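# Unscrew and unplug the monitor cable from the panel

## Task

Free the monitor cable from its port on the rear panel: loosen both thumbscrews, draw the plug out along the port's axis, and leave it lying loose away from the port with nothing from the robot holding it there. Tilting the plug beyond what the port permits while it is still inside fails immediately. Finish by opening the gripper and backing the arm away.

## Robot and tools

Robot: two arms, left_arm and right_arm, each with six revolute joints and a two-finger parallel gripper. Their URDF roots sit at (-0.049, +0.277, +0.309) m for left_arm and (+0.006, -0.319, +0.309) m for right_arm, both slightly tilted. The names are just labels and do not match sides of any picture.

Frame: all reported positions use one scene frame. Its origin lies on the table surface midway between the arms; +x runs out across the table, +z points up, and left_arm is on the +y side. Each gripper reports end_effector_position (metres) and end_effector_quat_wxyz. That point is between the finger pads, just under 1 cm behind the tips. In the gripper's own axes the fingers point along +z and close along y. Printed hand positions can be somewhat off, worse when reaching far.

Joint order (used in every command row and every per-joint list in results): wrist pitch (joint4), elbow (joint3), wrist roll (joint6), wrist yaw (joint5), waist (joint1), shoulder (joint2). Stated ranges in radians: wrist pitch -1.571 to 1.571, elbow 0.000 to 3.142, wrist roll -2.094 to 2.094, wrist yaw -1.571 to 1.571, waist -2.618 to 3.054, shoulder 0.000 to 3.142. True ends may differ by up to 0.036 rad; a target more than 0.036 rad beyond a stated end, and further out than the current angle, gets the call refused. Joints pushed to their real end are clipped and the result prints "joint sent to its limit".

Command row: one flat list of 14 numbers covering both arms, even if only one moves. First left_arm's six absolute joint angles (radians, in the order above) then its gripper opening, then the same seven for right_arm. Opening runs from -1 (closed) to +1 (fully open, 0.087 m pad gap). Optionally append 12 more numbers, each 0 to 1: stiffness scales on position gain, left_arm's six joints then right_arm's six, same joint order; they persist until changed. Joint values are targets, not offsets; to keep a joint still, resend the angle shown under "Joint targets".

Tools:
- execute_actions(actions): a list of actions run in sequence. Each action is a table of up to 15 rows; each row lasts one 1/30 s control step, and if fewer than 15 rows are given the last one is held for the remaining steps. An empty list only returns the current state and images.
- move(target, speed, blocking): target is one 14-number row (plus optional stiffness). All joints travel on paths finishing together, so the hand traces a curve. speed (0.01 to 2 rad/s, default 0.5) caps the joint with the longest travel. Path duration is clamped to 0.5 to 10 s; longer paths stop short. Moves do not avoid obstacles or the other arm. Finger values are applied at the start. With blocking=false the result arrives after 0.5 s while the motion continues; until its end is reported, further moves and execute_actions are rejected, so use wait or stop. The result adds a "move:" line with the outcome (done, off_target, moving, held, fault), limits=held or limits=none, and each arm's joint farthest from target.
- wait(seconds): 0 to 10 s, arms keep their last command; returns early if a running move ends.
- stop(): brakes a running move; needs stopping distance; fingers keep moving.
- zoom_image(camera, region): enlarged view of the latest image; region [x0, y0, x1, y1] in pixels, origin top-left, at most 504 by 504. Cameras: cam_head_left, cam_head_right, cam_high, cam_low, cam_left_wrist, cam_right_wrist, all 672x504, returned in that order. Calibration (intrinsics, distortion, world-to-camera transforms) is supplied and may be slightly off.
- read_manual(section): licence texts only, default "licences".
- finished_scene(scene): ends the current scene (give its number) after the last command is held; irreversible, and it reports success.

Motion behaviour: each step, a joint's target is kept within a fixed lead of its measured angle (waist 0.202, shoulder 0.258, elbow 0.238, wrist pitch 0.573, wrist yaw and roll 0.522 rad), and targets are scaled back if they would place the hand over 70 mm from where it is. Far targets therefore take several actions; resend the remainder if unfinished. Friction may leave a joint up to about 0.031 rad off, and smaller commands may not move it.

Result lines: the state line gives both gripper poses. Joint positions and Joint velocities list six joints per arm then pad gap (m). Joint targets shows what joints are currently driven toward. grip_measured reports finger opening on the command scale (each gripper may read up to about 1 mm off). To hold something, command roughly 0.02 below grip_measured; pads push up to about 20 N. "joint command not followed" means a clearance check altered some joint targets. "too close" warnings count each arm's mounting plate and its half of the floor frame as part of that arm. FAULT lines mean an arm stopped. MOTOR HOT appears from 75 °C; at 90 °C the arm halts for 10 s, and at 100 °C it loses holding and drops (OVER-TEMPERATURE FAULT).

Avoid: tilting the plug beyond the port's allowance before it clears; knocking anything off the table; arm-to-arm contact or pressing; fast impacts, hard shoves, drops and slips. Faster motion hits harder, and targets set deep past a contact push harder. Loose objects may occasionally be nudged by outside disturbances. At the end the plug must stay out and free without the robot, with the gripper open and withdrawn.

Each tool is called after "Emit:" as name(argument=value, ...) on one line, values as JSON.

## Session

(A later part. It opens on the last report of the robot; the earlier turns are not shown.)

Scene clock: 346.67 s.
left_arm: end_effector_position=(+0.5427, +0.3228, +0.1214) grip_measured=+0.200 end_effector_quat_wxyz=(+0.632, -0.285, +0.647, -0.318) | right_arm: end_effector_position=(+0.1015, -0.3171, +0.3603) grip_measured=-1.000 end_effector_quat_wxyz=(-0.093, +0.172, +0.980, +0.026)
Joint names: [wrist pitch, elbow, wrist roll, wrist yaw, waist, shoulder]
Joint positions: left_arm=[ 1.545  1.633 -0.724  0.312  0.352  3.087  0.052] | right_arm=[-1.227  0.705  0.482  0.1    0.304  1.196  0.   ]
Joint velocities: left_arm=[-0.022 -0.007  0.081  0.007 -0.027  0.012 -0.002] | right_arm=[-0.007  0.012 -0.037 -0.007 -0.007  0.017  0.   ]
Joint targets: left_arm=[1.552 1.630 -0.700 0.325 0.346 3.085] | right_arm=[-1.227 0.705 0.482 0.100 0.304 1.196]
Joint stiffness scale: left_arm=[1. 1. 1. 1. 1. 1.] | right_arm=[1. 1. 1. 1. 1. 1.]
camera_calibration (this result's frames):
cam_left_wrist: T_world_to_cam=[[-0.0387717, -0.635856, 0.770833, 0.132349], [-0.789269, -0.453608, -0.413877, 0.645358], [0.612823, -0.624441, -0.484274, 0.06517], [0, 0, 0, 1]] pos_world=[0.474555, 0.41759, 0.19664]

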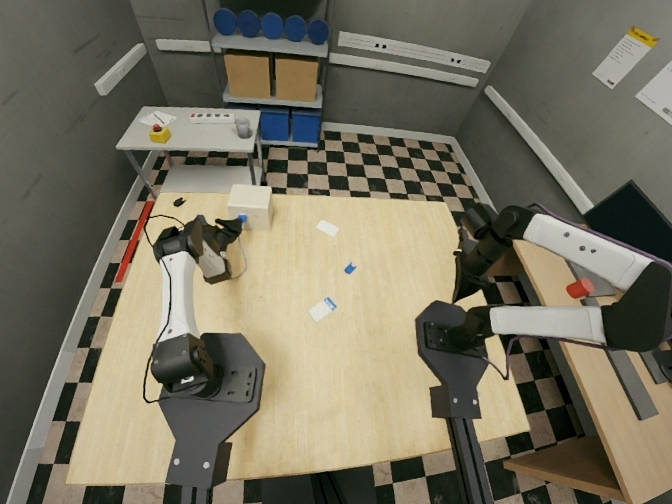

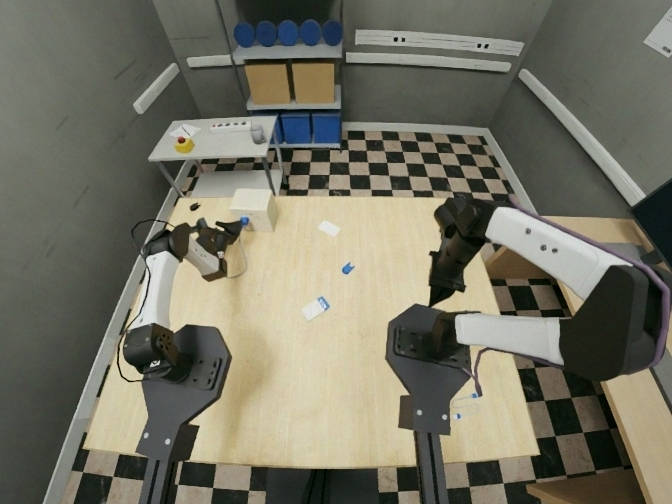

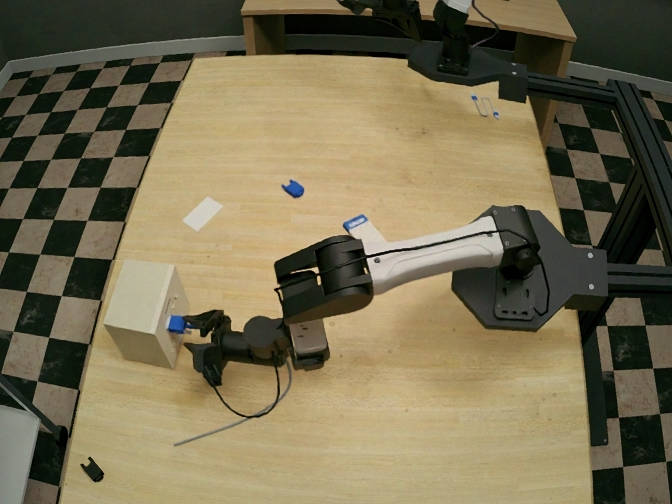

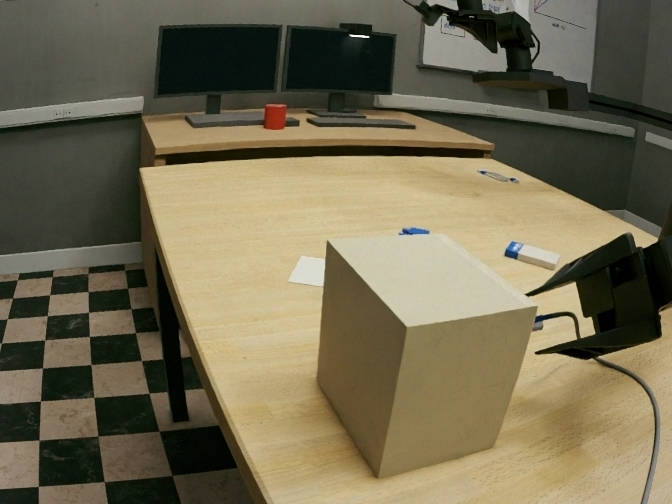

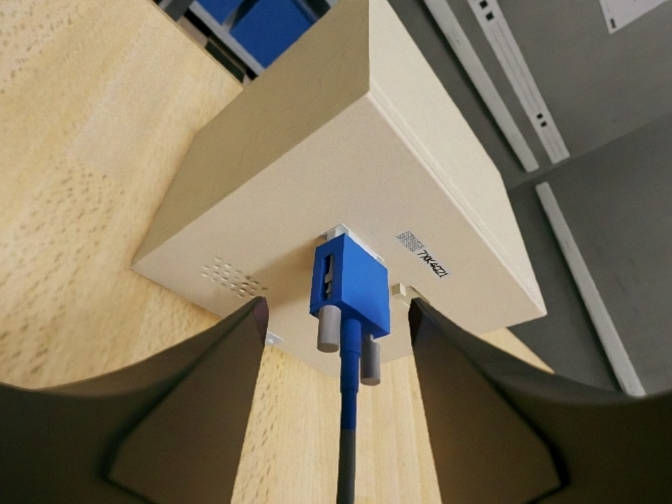

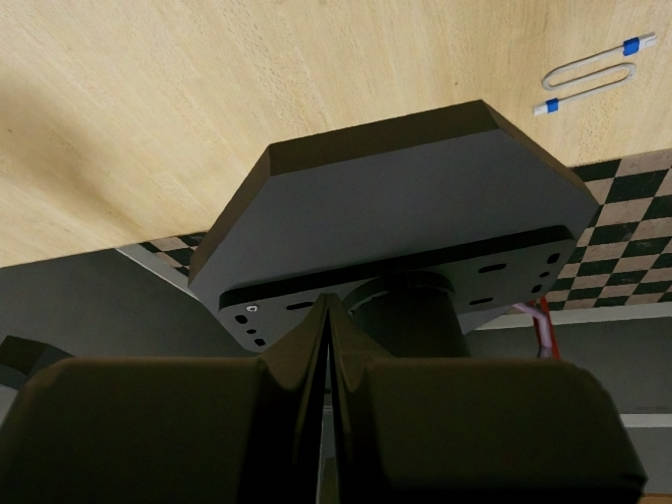

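Emit:
move(target=[1.552,1.63,-0.7,0.325,0.346,3.112,0.2,-1.227,0.705,0.482,0.1,0.304,1.196,-1], speed=0.05)

Scene clock: 347.70 s.
left_arm: end_effector_position=(+0.5427, +0.3229, +0.1212) grip_measured=+0.200 end_effector_quat_wxyz=(+0.635, -0.277, +0.650, -0.313) | right_arm: end_effector_position=(+0.1015, -0.3171, +0.3603) grip_measured=-1.000 end_effector_quat_wxyz=(-0.093, +0.172, +0.980, +0.026)
Joint names: [wrist pitch, elbow, wrist roll, wrist yaw, waist, shoulder]
Joint positions: left_arm=[ 1.547  1.633 -0.705  0.314  0.352  3.087  0.052] | right_arm=[-1.227  0.705  0.482  0.1    0.304  1.196  0.   ]
Joint velocities: left_arm=[-0.051 -0.012 -0.051 -0.051  0.002 -0.002 -0.001] | right_arm=[-0.095  0.002 -0.051 -0.022 -0.002  0.007  0.   ]
Joint targets: left_arm=[1.552 1.630 -0.700 0.325 0.346 3.112] | right_arm=[-1.227 0.705 0.482 0.100 0.304 1.196]
Joint stiffness scale: left_arm=[1. 1. 1. 1. 1. 1.] | right_arm=[1. 1. 1. 1. 1. 1.]
move: off_target (left_arm); limits=none; left_arm: farthest joint: the shoulder, 0.025 radians from its target (0.025 radians at the start); right_arm: farthest joint: the waist, 0.000 radians from its target (0.000 radians at the start)
camera_calibration (this result's frames):
cam_left_wrist: T_world_to_cam=[[-0.0422183, -0.650335, 0.758474, 0.140647], [-0.788988, -0.444041, -0.424649, 0.643419], [0.612957, -0.616354, -0.49436, 0.063732], [0, 0, 0, 1]] pos_world=[0.474522, 0.416453, 0.198056]

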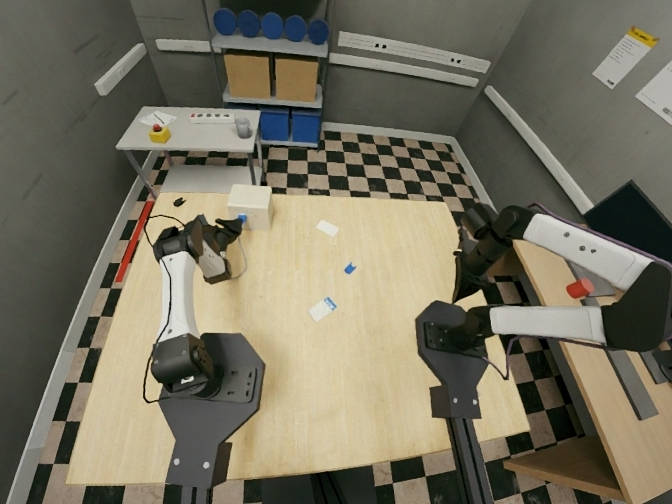

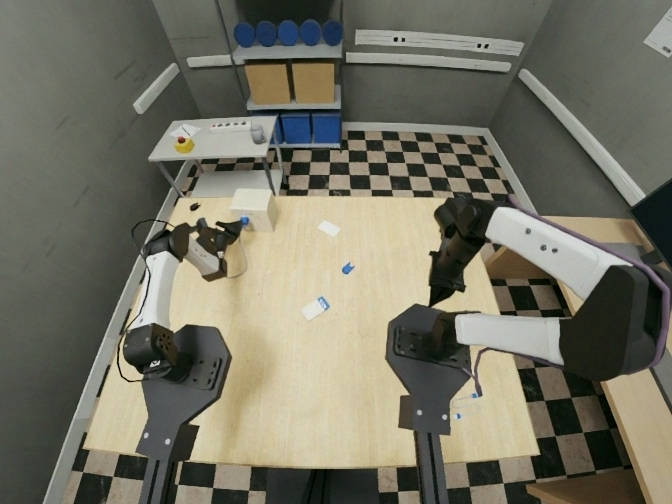

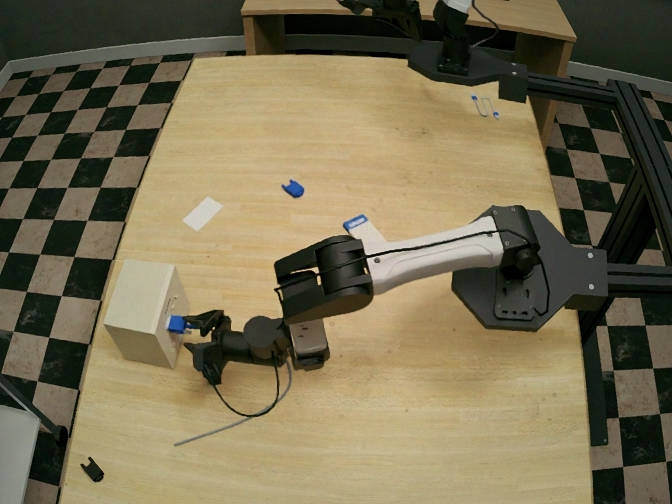

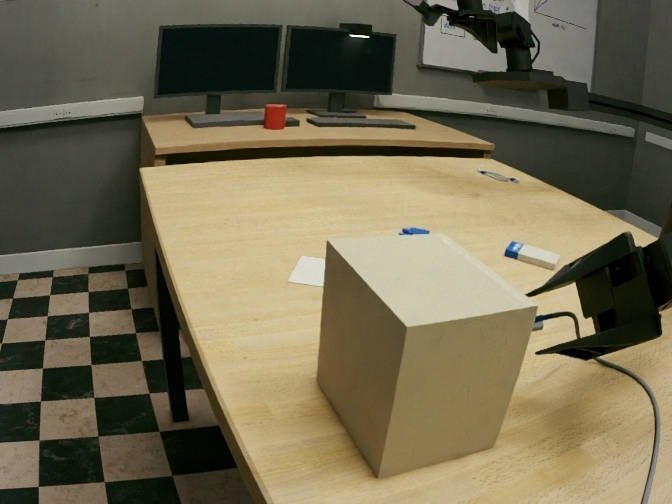

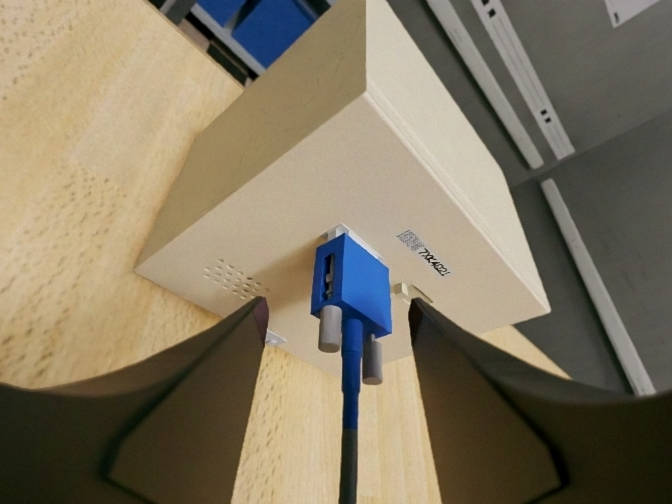

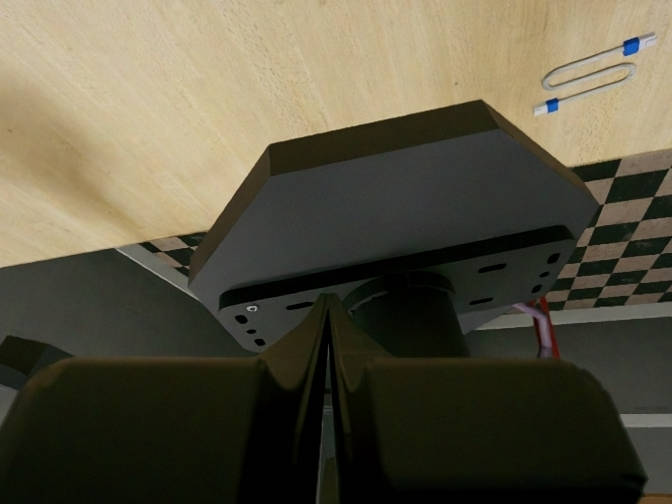

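Kick with a pulse.

Emit:
execute_actions(actions=[[[1.552,1.63,-0.7,0.325,0.346,3.125,0.2,-1.227,0.705,0.482,0.1,0.304,1.196,-1],[1.552,1.63,-0.7,0.325,0.346,3.125,0.2,-1.227,0.705,0.482,0.1,0.304,1.196,-1],[1.552,1.63,-0.7,0.325,0.346,3.112,0.2,-1.227,0.705,0.482,0.1,0.304,1.196,-1]]])

Scene clock: 348.47 s.
left_arm: end_effector_position=(+0.5398, +0.3213, +0.1164) grip_measured=+0.200 end_effector_quat_wxyz=(+0.632, -0.278, +0.651, -0.313) | right_arm: end_effector_position=(+0.1015, -0.3171, +0.3603) grip_measured=-1.000 end_effector_quat_wxyz=(-0.093, +0.172, +0.980, +0.026)
Joint names: [wrist pitch, elbow, wrist roll, wrist yaw, waist, shoulder]
Joint positions: left_arm=[ 1.551  1.633 -0.705  0.315  0.352  3.098  0.052] | right_arm=[-1.227  0.705  0.482  0.1    0.304  1.196  0.   ]
Joint velocities: left_arm=[-0.051 -0.012 -0.051  0.051  0.007 -0.022 -0.001] | right_arm=[ 0.081 -0.002 -0.007 -0.051  0.007  0.012  0.   ]
Joint targets: left_arm=[1.552 1.630 -0.700 0.325 0.346 3.112] | right_arm=[-1.227 0.705 0.482 0.100 0.304 1.196]
Joint stiffness scale: left_arm=[1. 1. 1. 1. 1. 1.] | right_arm=[1. 1. 1. 1. 1. 1.]
camera_calibration (this result's frames):
cam_left_wrist: T_world_to_cam=[[-0.0384376, -0.649013, 0.759805, 0.140514], [-0.792172, -0.443681, -0.41906, 0.639347], [0.609086, -0.618004, -0.497076, 0.0650796], [0, 0, 0, 1]] pos_world=[0.472235, 0.415081, 0.193511]

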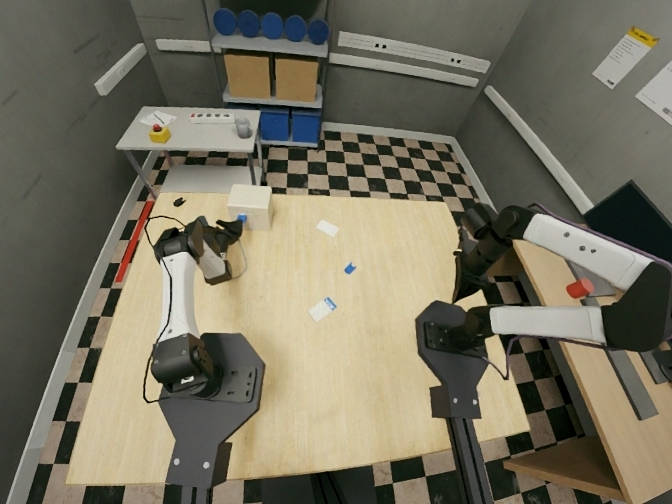

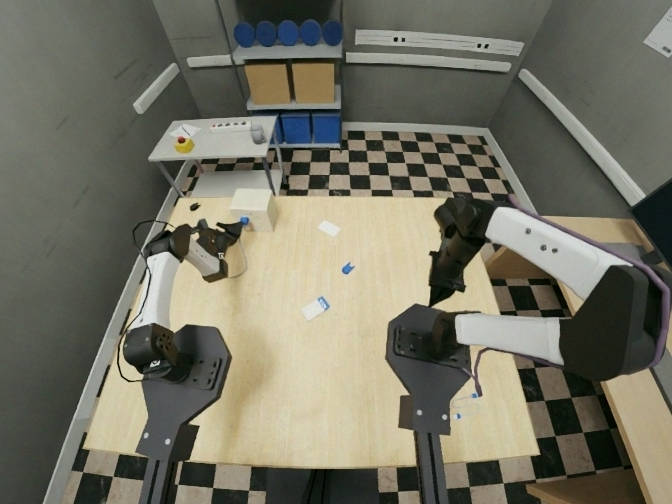

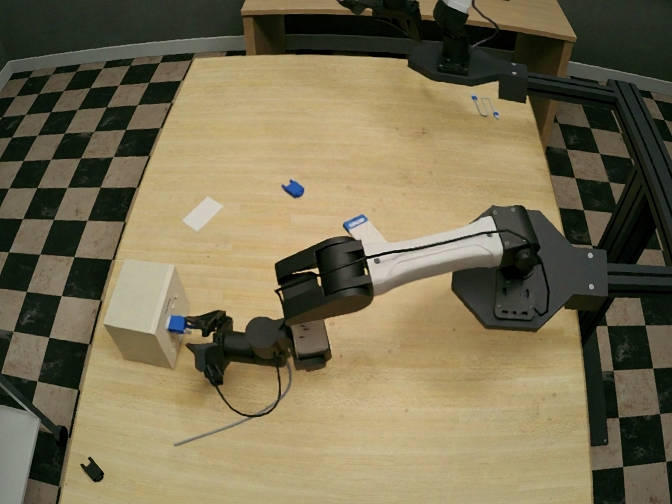

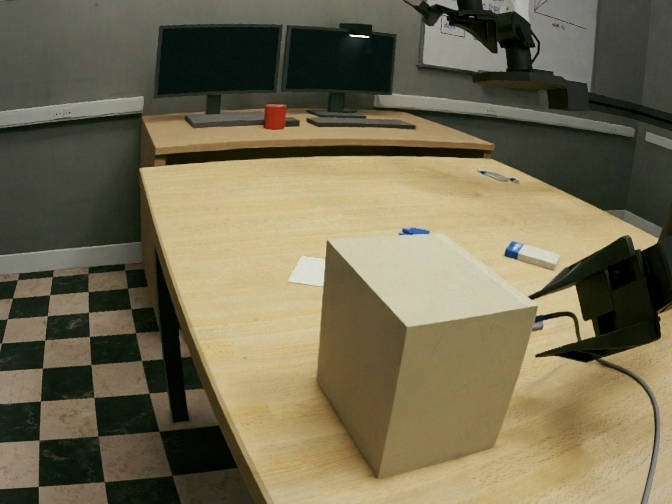

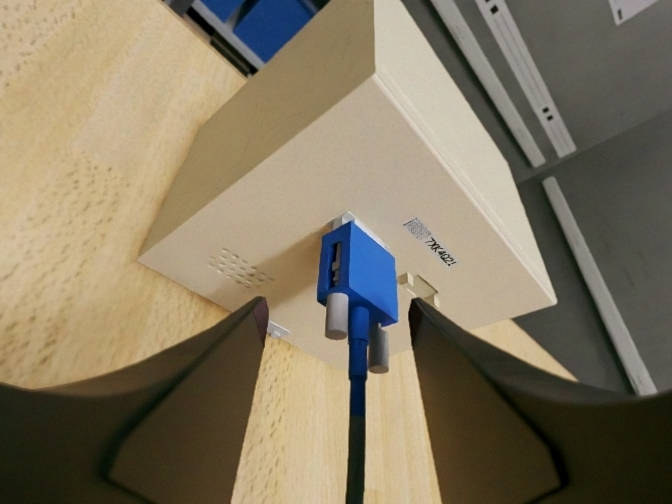

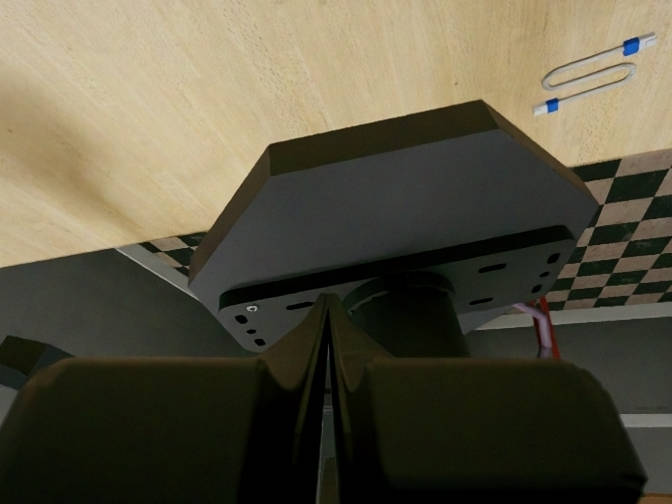

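Emit:
execute_actions(actions=[
[[1.556,1.63,-0.7,0.322,0.348,3.104,-1,-1.227,0.705,0.482,0.1,0.304,1.196,-1]],
[[1.52,1.63,-0.85,0.276,0.348,3.104,-1,-1.227,0.705,0.482,0.1,0.304,1.196,-1],[1.52,1.63,-0.85,0.276,0.348,3.104,-1,-1.227,0.705,0.482,0.1,0.304,1.196,-1],[1.496,1.63,-1.0,0.252,0.348,3.104,-1,-1.227,0.705,0.482,0.1,0.304,1.196,-1]],
[[1.471,1.63,-1.15,0.233,0.348,3.104,-1,-1.227,0.705,0.482,0.1,0.304,1.196,-1],[1.471,1.63,-1.15,0.233,0.348,3.104,-1,-1.227,0.705,0.482,0.1,0.304,1.196,-1],[1.445,1.63,-1.3,0.22,0.348,3.104,-1,-1.227,0.705,0.482,0.1,0.304,1.196,-1]],
[[1.416,1.63,-1.45,0.212,0.348,3.104,-1,-1.227,0.705,0.482,0.1,0.304,1.196,-1],[1.416,1.63,-1.45,0.212,0.348,3.104,-1,-1.227,0.705,0.482,0.1,0.304,1.196,-1],[1.387,1.63,-1.6,0.21,0.348,3.104,-1,-1.227,0.705,0.482,0.1,0.304,1.196,-1]],
[[1.41,1.63,-1.6,0.22,0.348,3.104,0,-1.227,0.705,0.482,0.1,0.304,1.196,-1],[1.41,1.63,-1.6,0.22,0.348,3.104,0,-1.227,0.705,0.482,0.1,0.304,1.196,-1],[1.41,1.63,-1.6,0.22,0.348,3.104,0,-1.227,0.705,0.482,0.1,0.304,1.196,-1],[1.51,1.63,-1.1,0.265,0.348,3.104,0,-1.227,0.705,0.482,0.1,0.304,1.196,-1]],
[[1.556,1.63,-0.7,0.322,0.348,3.104,0,-1.227,0.705,0.482,0.1,0.304,1.196,-1]],
[[1.556,1.63,-0.7,0.322,0.348,3.104,-1,-1.227,0.705,0.482,0.1,0.304,1.196,-1]],
[[1.52,1.63,-0.85,0.276,0.348,3.104,-1,-1.227,0.705,0.482,0.1,0.304,1.196,-1],[1.52,1.63,-0.85,0.276,0.348,3.104,-1,-1.227,0.705,0.482,0.1,0.304,1.196,-1],[1.496,1.63,-1.0,0.252,0.348,3.104,-1,-1.227,0.705,0.482,0.1,0.304,1.196,-1]],
[[1.471,1.63,-1.15,0.233,0.348,3.104,-1,-1.227,0.705,0.482,0.1,0.304,1.196,-1],[1.471,1.63,-1.15,0.233,0.348,3.104,-1,-1.227,0.705,0.482,0.1,0.304,1.196,-1],[1.445,1.63,-1.3,0.22,0.348,3.104,-1,-1.227,0.705,0.482,0.1,0.304,1.196,-1]],
[[1.416,1.63,-1.45,0.212,0.348,3.104,-1,-1.227,0.705,0.482,0.1,0.304,1.196,-1],[1.416,1.63,-1.45,0.212,0.348,3.104,-1,-1.227,0.705,0.482,0.1,0.304,1.196,-1],[1.387,1.63,-1.6,0.21,0.348,3.104,-1,-1.227,0.705,0.482,0.1,0.304,1.196,-1]],
[[1.41,1.63,-1.6,0.22,0.348,3.104,0,-1.227,0.705,0.482,0.1,0.304,1.196,-1],[1.41,1.63,-1.6,0.22,0.348,3.104,0,-1.227,0.705,0.482,0.1,0.304,1.196,-1],[1.41,1.63,-1.6,0.22,0.348,3.104,0,-1.227,0.705,0.482,0.1,0.304,1.196,-1],[1.51,1.63,-1.1,0.265,0.348,3.104,0,-1.227,0.705,0.482,0.1,0.304,1.196,-1]],
[[1.556,1.63,-0.7,0.322,0.348,3.104,0,-1.227,0.705,0.482,0.1,0.304,1.196,-1]],
[[1.556,1.63,-0.7,0.322,0.348,3.104,-1,-1.227,0.705,0.482,0.1,0.304,1.196,-1]],
[[1.52,1.63,-0.85,0.276,0.348,3.104,-1,-1.227,0.705,0.482,0.1,0.304,1.196,-1],[1.52,1.63,-0.85,0.276,0.348,3.104,-1,-1.227,0.705,0.482,0.1,0.304,1.196,-1],[1.496,1.63,-1.0,0.252,0.348,3.104,-1,-1.227,0.705,0.482,0.1,0.304,1.196,-1]],
[[1.471,1.63,-1.15,0.233,0.348,3.104,-1,-1.227,0.705,0.482,0.1,0.304,1.196,-1],[1.471,1.63,-1.15,0.233,0.348,3.104,-1,-1.227,0.705,0.482,0.1,0.304,1.196,-1],[1.445,1.63,-1.3,0.22,0.348,3.104,-1,-1.227,0.705,0.482,0.1,0.304,1.196,-1]],
[[1.416,1.63,-1.45,0.212,0.348,3.104,-1,-1.227,0.705,0.482,0.1,0.304,1.196,-1],[1.416,1.63,-1.45,0.212,0.348,3.104,-1,-1.227,0.705,0.482,0.1,0.304,1.196,-1],[1.387,1.63,-1.6,0.21,0.348,3.104,-1,-1.227,0.705,0.482,0.1,0.304,1.196,-1]],
[[1.41,1.63,-1.6,0.22,0.348,3.104,0,-1.227,0.705,0.482,0.1,0.304,1.196,-1],[1.41,1.63,-1.6,0.22,0.348,3.104,0,-1.227,0.705,0.482,0.1,0.304,1.196,-1],[1.41,1.63,-1.6,0.22,0.348,3.104,0,-1.227,0.705,0.482,0.1,0.304,1.196,-1],[1.51,1.63,-1.1,0.265,0.348,3.104,0,-1.227,0.705,0.482,0.1,0.304,1.196,-1]],
[[1.556,1.63,-0.7,0.322,0.348,3.104,0,-1.227,0.705,0.482,0.1,0.304,1.196,-1]],
[[1.556,1.63,-0.7,0.322,0.348,3.104,-1,-1.227,0.705,0.482,0.1,0.304,1.196,-1]],
[[1.52,1.63,-0.85,0.276,0.348,3.104,-1,-1.227,0.705,0.482,0.1,0.304,1.196,-1],[1.52,1.63,-0.85,0.276,0.348,3.104,-1,-1.227,0.705,0.482,0.1,0.304,1.196,-1],[1.496,1.63,-1.0,0.252,0.348,3.104,-1,-1.227,0.705,0.482,0.1,0.304,1.196,-1]],
[[1.471,1.63,-1.15,0.233,0.348,3.104,-1,-1.227,0.705,0.482,0.1,0.304,1.196,-1],[1.471,1.63,-1.15,0.233,0.348,3.104,-1,-1.227,0.705,0.482,0.1,0.304,1.196,-1],[1.445,1.63,-1.3,0.22,0.348,3.104,-1,-1.227,0.705,0.482,0.1,0.304,1.196,-1]],
[[1.416,1.63,-1.45,0.212,0.348,3.104,-1,-1.227,0.705,0.482,0.1,0.304,1.196,-1],[1.416,1.63,-1.45,0.212,0.348,3.104,-1,-1.227,0.705,0.482,0.1,0.304,1.196,-1],[1.387,1.63,-1.6,0.21,0.348,3.104,-1,-1.227,0.705,0.482,0.1,0.304,1.196,-1]],
[[1.41,1.63,-1.6,0.22,0.348,3.104,0,-1.227,0.705,0.482,0.1,0.304,1.196,-1],[1.41,1.63,-1.6,0.22,0.348,3.104,0,-1.227,0.705,0.482,0.1,0.304,1.196,-1],[1.41,1.63,-1.6,0.22,0.348,3.104,0,-1.227,0.705,0.482,0.1,0.304,1.196,-1],[1.435,1.63,-1.5,0.22,0.348,3.104,0,-1.227,0.705,0.482,0.1,0.304,1.196,-1]]])

Emit:
zoom_image(camera="cam_left_wrist", region=[300, 220, 380, 350])

Scene clock: 362.60 s.
left_arm: end_effector_position=(+0.5391, +0.3218, +0.1146) grip_measured=+0.000 end_effector_quat_wxyz=(+0.436, -0.568, +0.496, -0.491) | right_arm: end_effector_position=(+0.1015, -0.3171, +0.3603) grip_measured=-1.000 end_effector_quat_wxyz=(-0.093, +0.172, +0.980, +0.026)
Joint names: [wrist pitch, elbow, wrist roll, wrist yaw, waist, shoulder]
Joint positions: left_arm=[ 1.43   1.632 -1.51   0.231  0.354  3.102  0.044] | right_arm=[-1.227  0.705  0.482  0.1    0.304  1.196  0.   ]
Joint velocities: left_arm=[ 0.022  0.002  0.037 -0.037  0.007  0.017 -0.   ] | right_arm=[ 0.037  0.012 -0.007 -0.022 -0.007  0.007  0.   ]
Joint targets: left_arm=[1.435 1.630 -1.500 0.220 0.348 3.104] | right_arm=[-1.227 0.705 0.482 0.100 0.304 1.196]
Joint stiffness scale: left_arm=[1. 1. 1. 1. 1. 1.] | right_arm=[1. 1. 1. 1. 1. 1.]
camera_calibration (this result's frames):
cam_left_wrist: T_world_to_cam=[[0.130787, 0.127579, 0.983168, -0.224635], [-0.741648, -0.645508, 0.182421, 0.607018], [0.657916, -0.753023, 0.0101944, 0.0238824], [0, 0, 0, 1]] pos_world=[0.463861, 0.438478, 0.109877]

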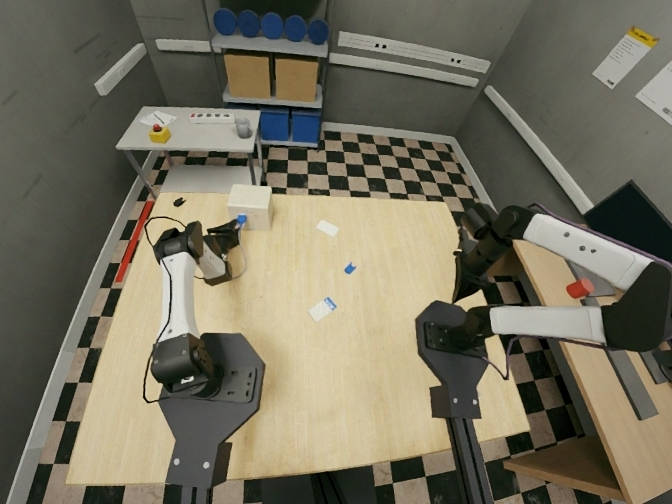

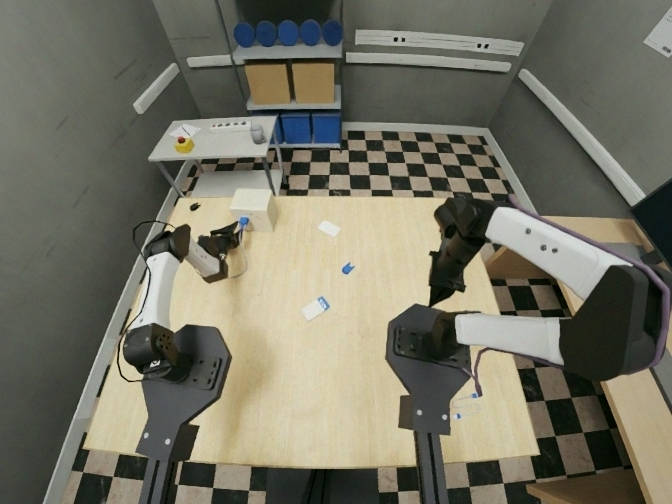

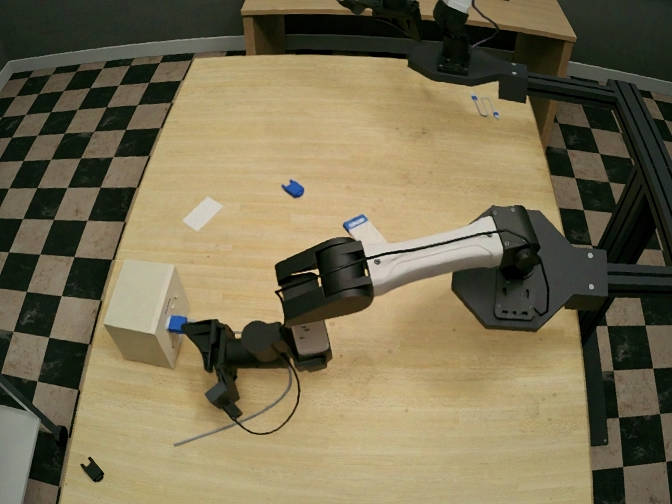

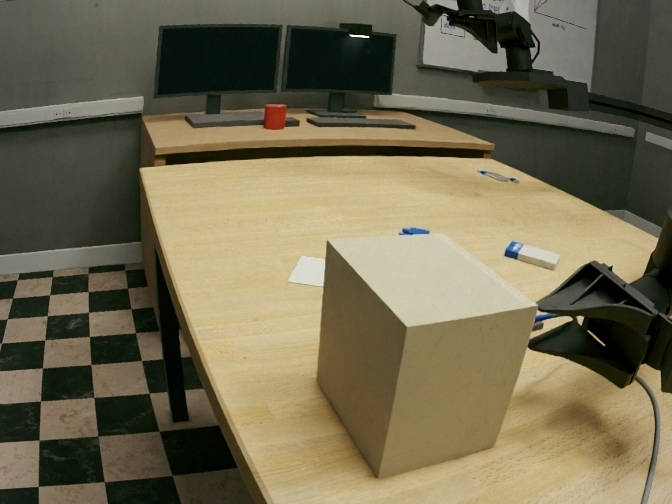

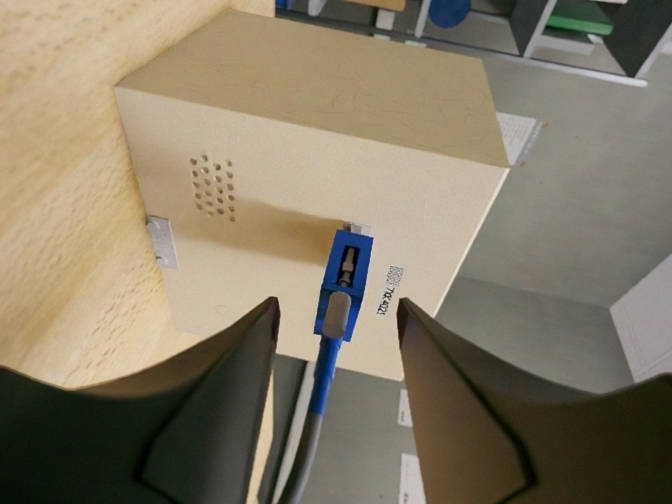

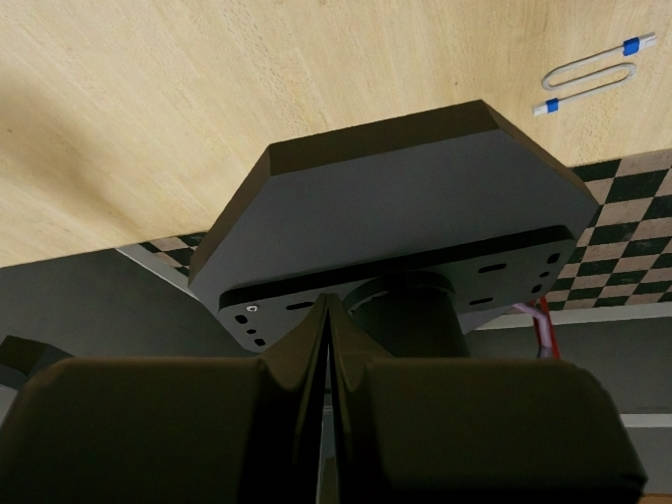

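Region (300, 220, 380, 350) of cam_left_wrist's 672x504 image, scaled by 3.877, with more detail than that image has; it fills the left 310 columns of this view, and the rest is white.

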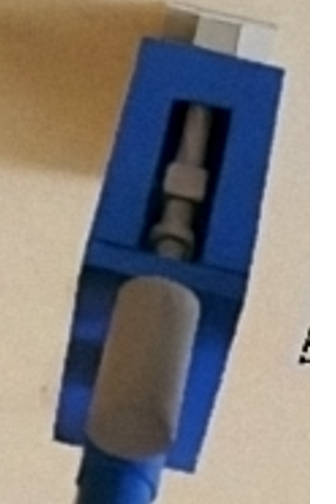

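Emit:
execute_actions(actions=[
[[1.51,1.63,-1.1,0.265,0.348,3.096,0,-1.227,0.705,0.482,0.1,0.304,1.196,-1]],
[[1.561,1.63,-0.7,0.322,0.348,3.096,0,-1.227,0.705,0.482,0.1,0.304,1.196,-1]],
[[1.561,1.63,-0.7,0.322,0.348,3.096,-1,-1.227,0.705,0.482,0.1,0.304,1.196,-1]],
[[1.525,1.63,-0.85,0.276,0.348,3.096,-1,-1.227,0.705,0.482,0.1,0.304,1.196,-1],[1.501,1.63,-1.0,0.252,0.348,3.096,-1,-1.227,0.705,0.482,0.1,0.304,1.196,-1]],
[[1.476,1.63,-1.15,0.233,0.348,3.096,-1,-1.227,0.705,0.482,0.1,0.304,1.196,-1],[1.445,1.63,-1.33,0.219,0.348,3.096,-1,-1.227,0.705,0.482,0.1,0.304,1.196,-1]],
[[1.412,1.63,-1.5,0.212,0.348,3.096,-1,-1.227,0.705,0.482,0.1,0.304,1.196,-1],[1.38,1.63,-1.67,0.212,0.348,3.096,-1,-1.227,0.705,0.482,0.1,0.304,1.196,-1]],
[[1.4,1.63,-1.67,0.22,0.348,3.096,0,-1.227,0.705,0.482,0.1,0.304,1.196,-1],[1.4,1.63,-1.67,0.22,0.348,3.096,0,-1.227,0.705,0.482,0.1,0.304,1.196,-1],[1.4,1.63,-1.67,0.22,0.348,3.096,0,-1.227,0.705,0.482,0.1,0.304,1.196,-1],[1.51,1.63,-1.1,0.265,0.348,3.096,0,-1.227,0.705,0.482,0.1,0.304,1.196,-1]],
[[1.561,1.63,-0.7,0.322,0.348,3.096,0,-1.227,0.705,0.482,0.1,0.304,1.196,-1]],
[[1.561,1.63,-0.7,0.322,0.348,3.096,-1,-1.227,0.705,0.482,0.1,0.304,1.196,-1]],
[[1.525,1.63,-0.85,0.276,0.348,3.096,-1,-1.227,0.705,0.482,0.1,0.304,1.196,-1],[1.501,1.63,-1.0,0.252,0.348,3.096,-1,-1.227,0.705,0.482,0.1,0.304,1.196,-1]],
[[1.476,1.63,-1.15,0.233,0.348,3.096,-1,-1.227,0.705,0.482,0.1,0.304,1.196,-1],[1.445,1.63,-1.33,0.219,0.348,3.096,-1,-1.227,0.705,0.482,0.1,0.304,1.196,-1]],
[[1.412,1.63,-1.5,0.212,0.348,3.096,-1,-1.227,0.705,0.482,0.1,0.304,1.196,-1],[1.38,1.63,-1.67,0.212,0.348,3.096,-1,-1.227,0.705,0.482,0.1,0.304,1.196,-1]],
[[1.4,1.63,-1.67,0.22,0.348,3.096,0,-1.227,0.705,0.482,0.1,0.304,1.196,-1],[1.4,1.63,-1.67,0.22,0.348,3.096,0,-1.227,0.705,0.482,0.1,0.304,1.196,-1],[1.4,1.63,-1.67,0.22,0.348,3.096,0,-1.227,0.705,0.482,0.1,0.304,1.196,-1],[1.51,1.63,-1.1,0.265,0.348,3.096,0,-1.227,0.705,0.482,0.1,0.304,1.196,-1]],
[[1.561,1.63,-0.7,0.322,0.348,3.096,0,-1.227,0.705,0.482,0.1,0.304,1.196,-1]],
[[1.561,1.63,-0.7,0.322,0.348,3.096,-1,-1.227,0.705,0.482,0.1,0.304,1.196,-1]],
[[1.525,1.63,-0.85,0.276,0.348,3.096,-1,-1.227,0.705,0.482,0.1,0.304,1.196,-1],[1.501,1.63,-1.0,0.252,0.348,3.096,-1,-1.227,0.705,0.482,0.1,0.304,1.196,-1]],
[[1.476,1.63,-1.15,0.233,0.348,3.096,-1,-1.227,0.705,0.482,0.1,0.304,1.196,-1],[1.445,1.63,-1.33,0.219,0.348,3.096,-1,-1.227,0.705,0.482,0.1,0.304,1.196,-1]],
[[1.412,1.63,-1.5,0.212,0.348,3.096,-1,-1.227,0.705,0.482,0.1,0.304,1.196,-1],[1.38,1.63,-1.67,0.212,0.348,3.096,-1,-1.227,0.705,0.482,0.1,0.304,1.196,-1]],
[[1.4,1.63,-1.67,0.22,0.348,3.096,0,-1.227,0.705,0.482,0.1,0.304,1.196,-1],[1.4,1.63,-1.67,0.22,0.348,3.096,0,-1.227,0.705,0.482,0.1,0.304,1.196,-1],[1.4,1.63,-1.67,0.22,0.348,3.096,0,-1.227,0.705,0.482,0.1,0.304,1.196,-1],[1.51,1.63,-1.1,0.265,0.348,3.096,0,-1.227,0.705,0.482,0.1,0.304,1.196,-1]],
[[1.561,1.63,-0.7,0.322,0.348,3.096,0,-1.227,0.705,0.482,0.1,0.304,1.196,-1]],
[[1.561,1.63,-0.7,0.322,0.348,3.096,-1,-1.227,0.705,0.482,0.1,0.304,1.196,-1]],
[[1.525,1.63,-0.85,0.276,0.348,3.096,-1,-1.227,0.705,0.482,0.1,0.304,1.196,-1],[1.501,1.63,-1.0,0.252,0.348,3.096,-1,-1.227,0.705,0.482,0.1,0.304,1.196,-1]],
[[1.476,1.63,-1.15,0.233,0.348,3.096,-1,-1.227,0.705,0.482,0.1,0.304,1.196,-1],[1.445,1.63,-1.33,0.219,0.348,3.096,-1,-1.227,0.705,0.482,0.1,0.304,1.196,-1]],
[[1.412,1.63,-1.5,0.212,0.348,3.096,-1,-1.227,0.705,0.482,0.1,0.304,1.196,-1],[1.38,1.63,-1.67,0.212,0.348,3.096,-1,-1.227,0.705,0.482,0.1,0.304,1.196,-1]],
[[1.4,1.63,-1.67,0.22,0.348,3.096,0,-1.227,0.705,0.482,0.1,0.304,1.196,-1],[1.4,1.63,-1.67,0.22,0.348,3.096,0,-1.227,0.705,0.482,0.1,0.304,1.196,-1],[1.4,1.63,-1.67,0.22,0.348,3.096,0,-1.227,0.705,0.482,0.1,0.304,1.196,-1],[1.51,1.63,-1.1,0.265,0.348,3.096,0,-1.227,0.705,0.482,0.1,0.304,1.196,-1]],
[[1.561,1.63,-0.7,0.322,0.348,3.096,0,-1.227,0.705,0.482,0.1,0.304,1.196,-1]],
[[1.561,1.63,-0.7,0.322,0.348,3.096,-1,-1.227,0.705,0.482,0.1,0.304,1.196,-1]],
[[1.525,1.63,-0.85,0.276,0.348,3.096,-1,-1.227,0.705,0.482,0.1,0.304,1.196,-1],[1.501,1.63,-1.0,0.252,0.348,3.096,-1,-1.227,0.705,0.482,0.1,0.304,1.196,-1]],
[[1.476,1.63,-1.15,0.233,0.348,3.096,-1,-1.227,0.705,0.482,0.1,0.304,1.196,-1],[1.445,1.63,-1.33,0.219,0.348,3.096,-1,-1.227,0.705,0.482,0.1,0.304,1.196,-1]],
[[1.412,1.63,-1.5,0.212,0.348,3.096,-1,-1.227,0.705,0.482,0.1,0.304,1.196,-1],[1.38,1.63,-1.67,0.212,0.348,3.096,-1,-1.227,0.705,0.482,0.1,0.304,1.196,-1]],
[[1.4,1.63,-1.67,0.22,0.348,3.096,0,-1.227,0.705,0.482,0.1,0.304,1.196,-1],[1.4,1.63,-1.67,0.22,0.348,3.096,0,-1.227,0.705,0.482,0.1,0.304,1.196,-1],[1.4,1.63,-1.67,0.22,0.348,3.096,0,-1.227,0.705,0.482,0.1,0.304,1.196,-1],[1.435,1.63,-1.5,0.22,0.348,3.096,0,-1.227,0.705,0.482,0.1,0.304,1.196,-1]]])

Emit:
zoom_image(camera="cam_left_wrist", region=[300, 220, 380, 350])

Scene clock: 381.80 s.
left_arm: end_effector_position=(+0.5401, +0.3231, +0.1165) grip_measured=+0.000 end_effector_quat_wxyz=(+0.435, -0.569, +0.494, -0.493) | right_arm: end_effector_position=(+0.1015, -0.3171, +0.3603) grip_measured=-1.000 end_effector_quat_wxyz=(-0.093, +0.172, +0.980, +0.026)
Joint names: [wrist pitch, elbow, wrist roll, wrist yaw, waist, shoulder]
Joint positions: left_arm=[ 1.429  1.632 -1.515  0.231  0.356  3.098  0.044] | right_arm=[-1.227  0.705  0.482  0.1    0.304  1.196  0.   ]
Joint velocities: left_arm=[-0.022 -0.022  0.095  0.051 -0.002 -0.007 -0.001] | right_arm=[-0.007  0.002  0.051  0.037  0.002 -0.007  0.   ]
Joint targets: left_arm=[1.435 1.630 -1.500 0.220 0.348 3.096] | right_arm=[-1.227 0.705 0.482 0.100 0.304 1.196]
Joint stiffness scale: left_arm=[1. 1. 1. 1. 1. 1.] | right_arm=[1. 1. 1. 1. 1. 1.]
camera_calibration (this result's frames):
cam_left_wrist: T_world_to_cam=[[0.128159, 0.131902, 0.982943, -0.226726], [-0.740666, -0.646384, 0.183309, 0.607876], [0.659537, -0.751525, 0.0148553, 0.0222721], [0, 0, 0, 1]] pos_world=[0.464601, 0.439565, 0.111099]

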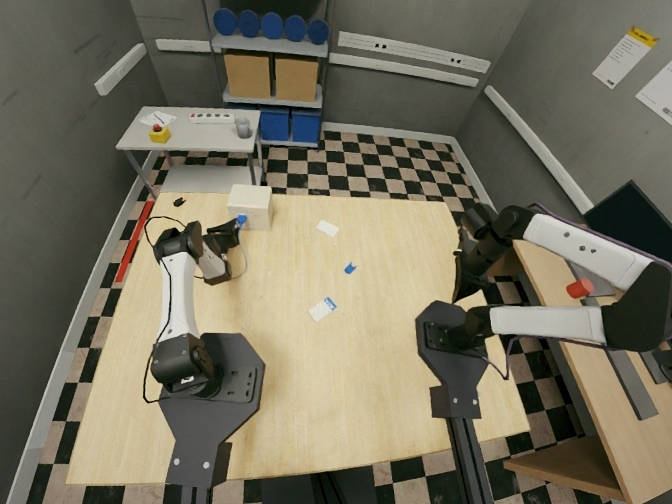

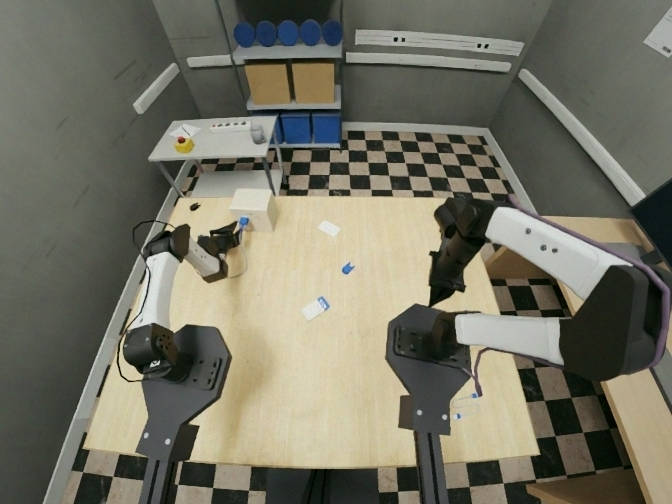

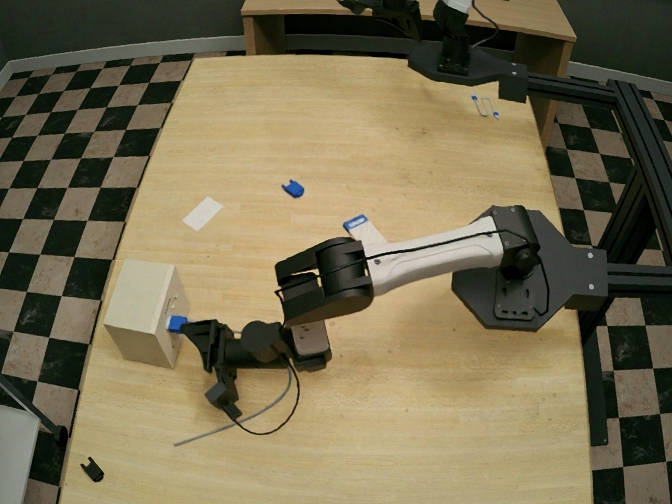

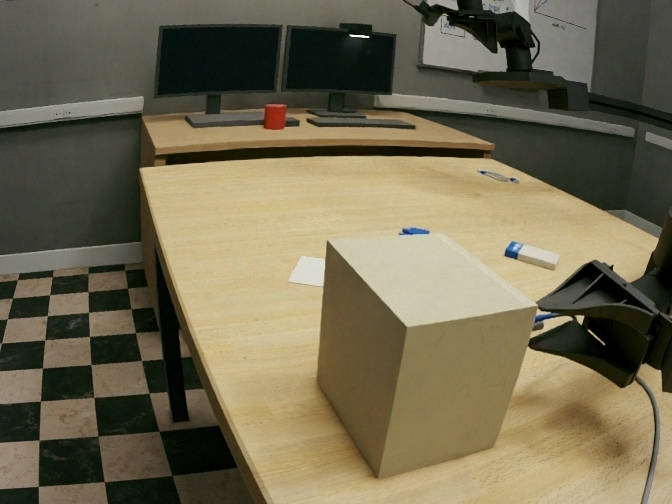

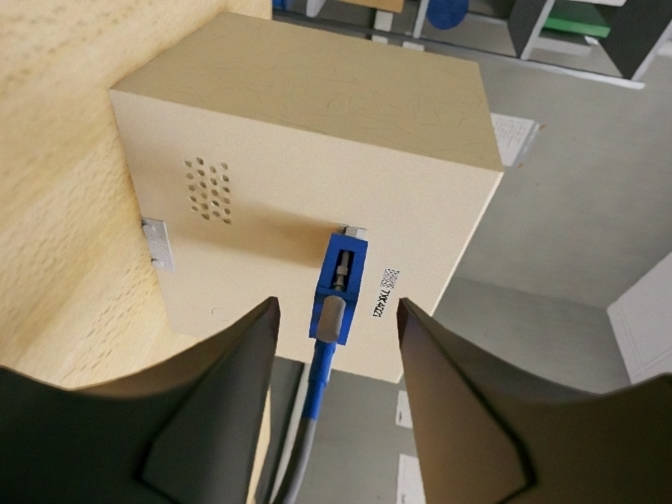

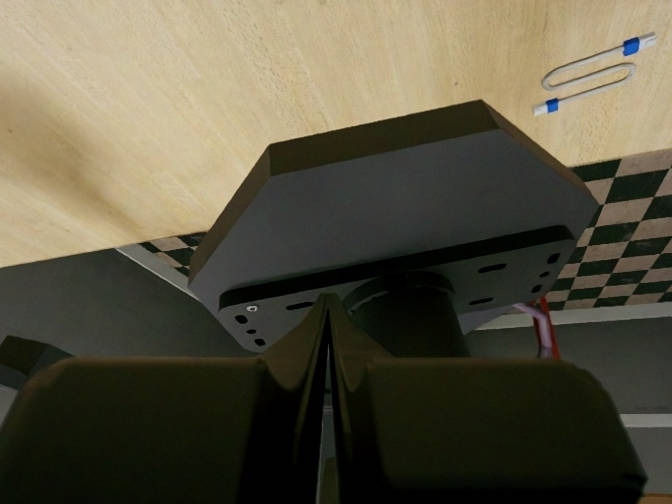

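Region (300, 220, 380, 350) of cam_left_wrist's 672x504 image, scaled by 3.877, with more detail than that image has; it fills the left 310 columns of this view, and the rest is white.

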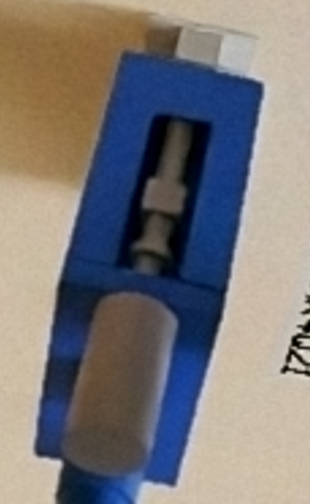

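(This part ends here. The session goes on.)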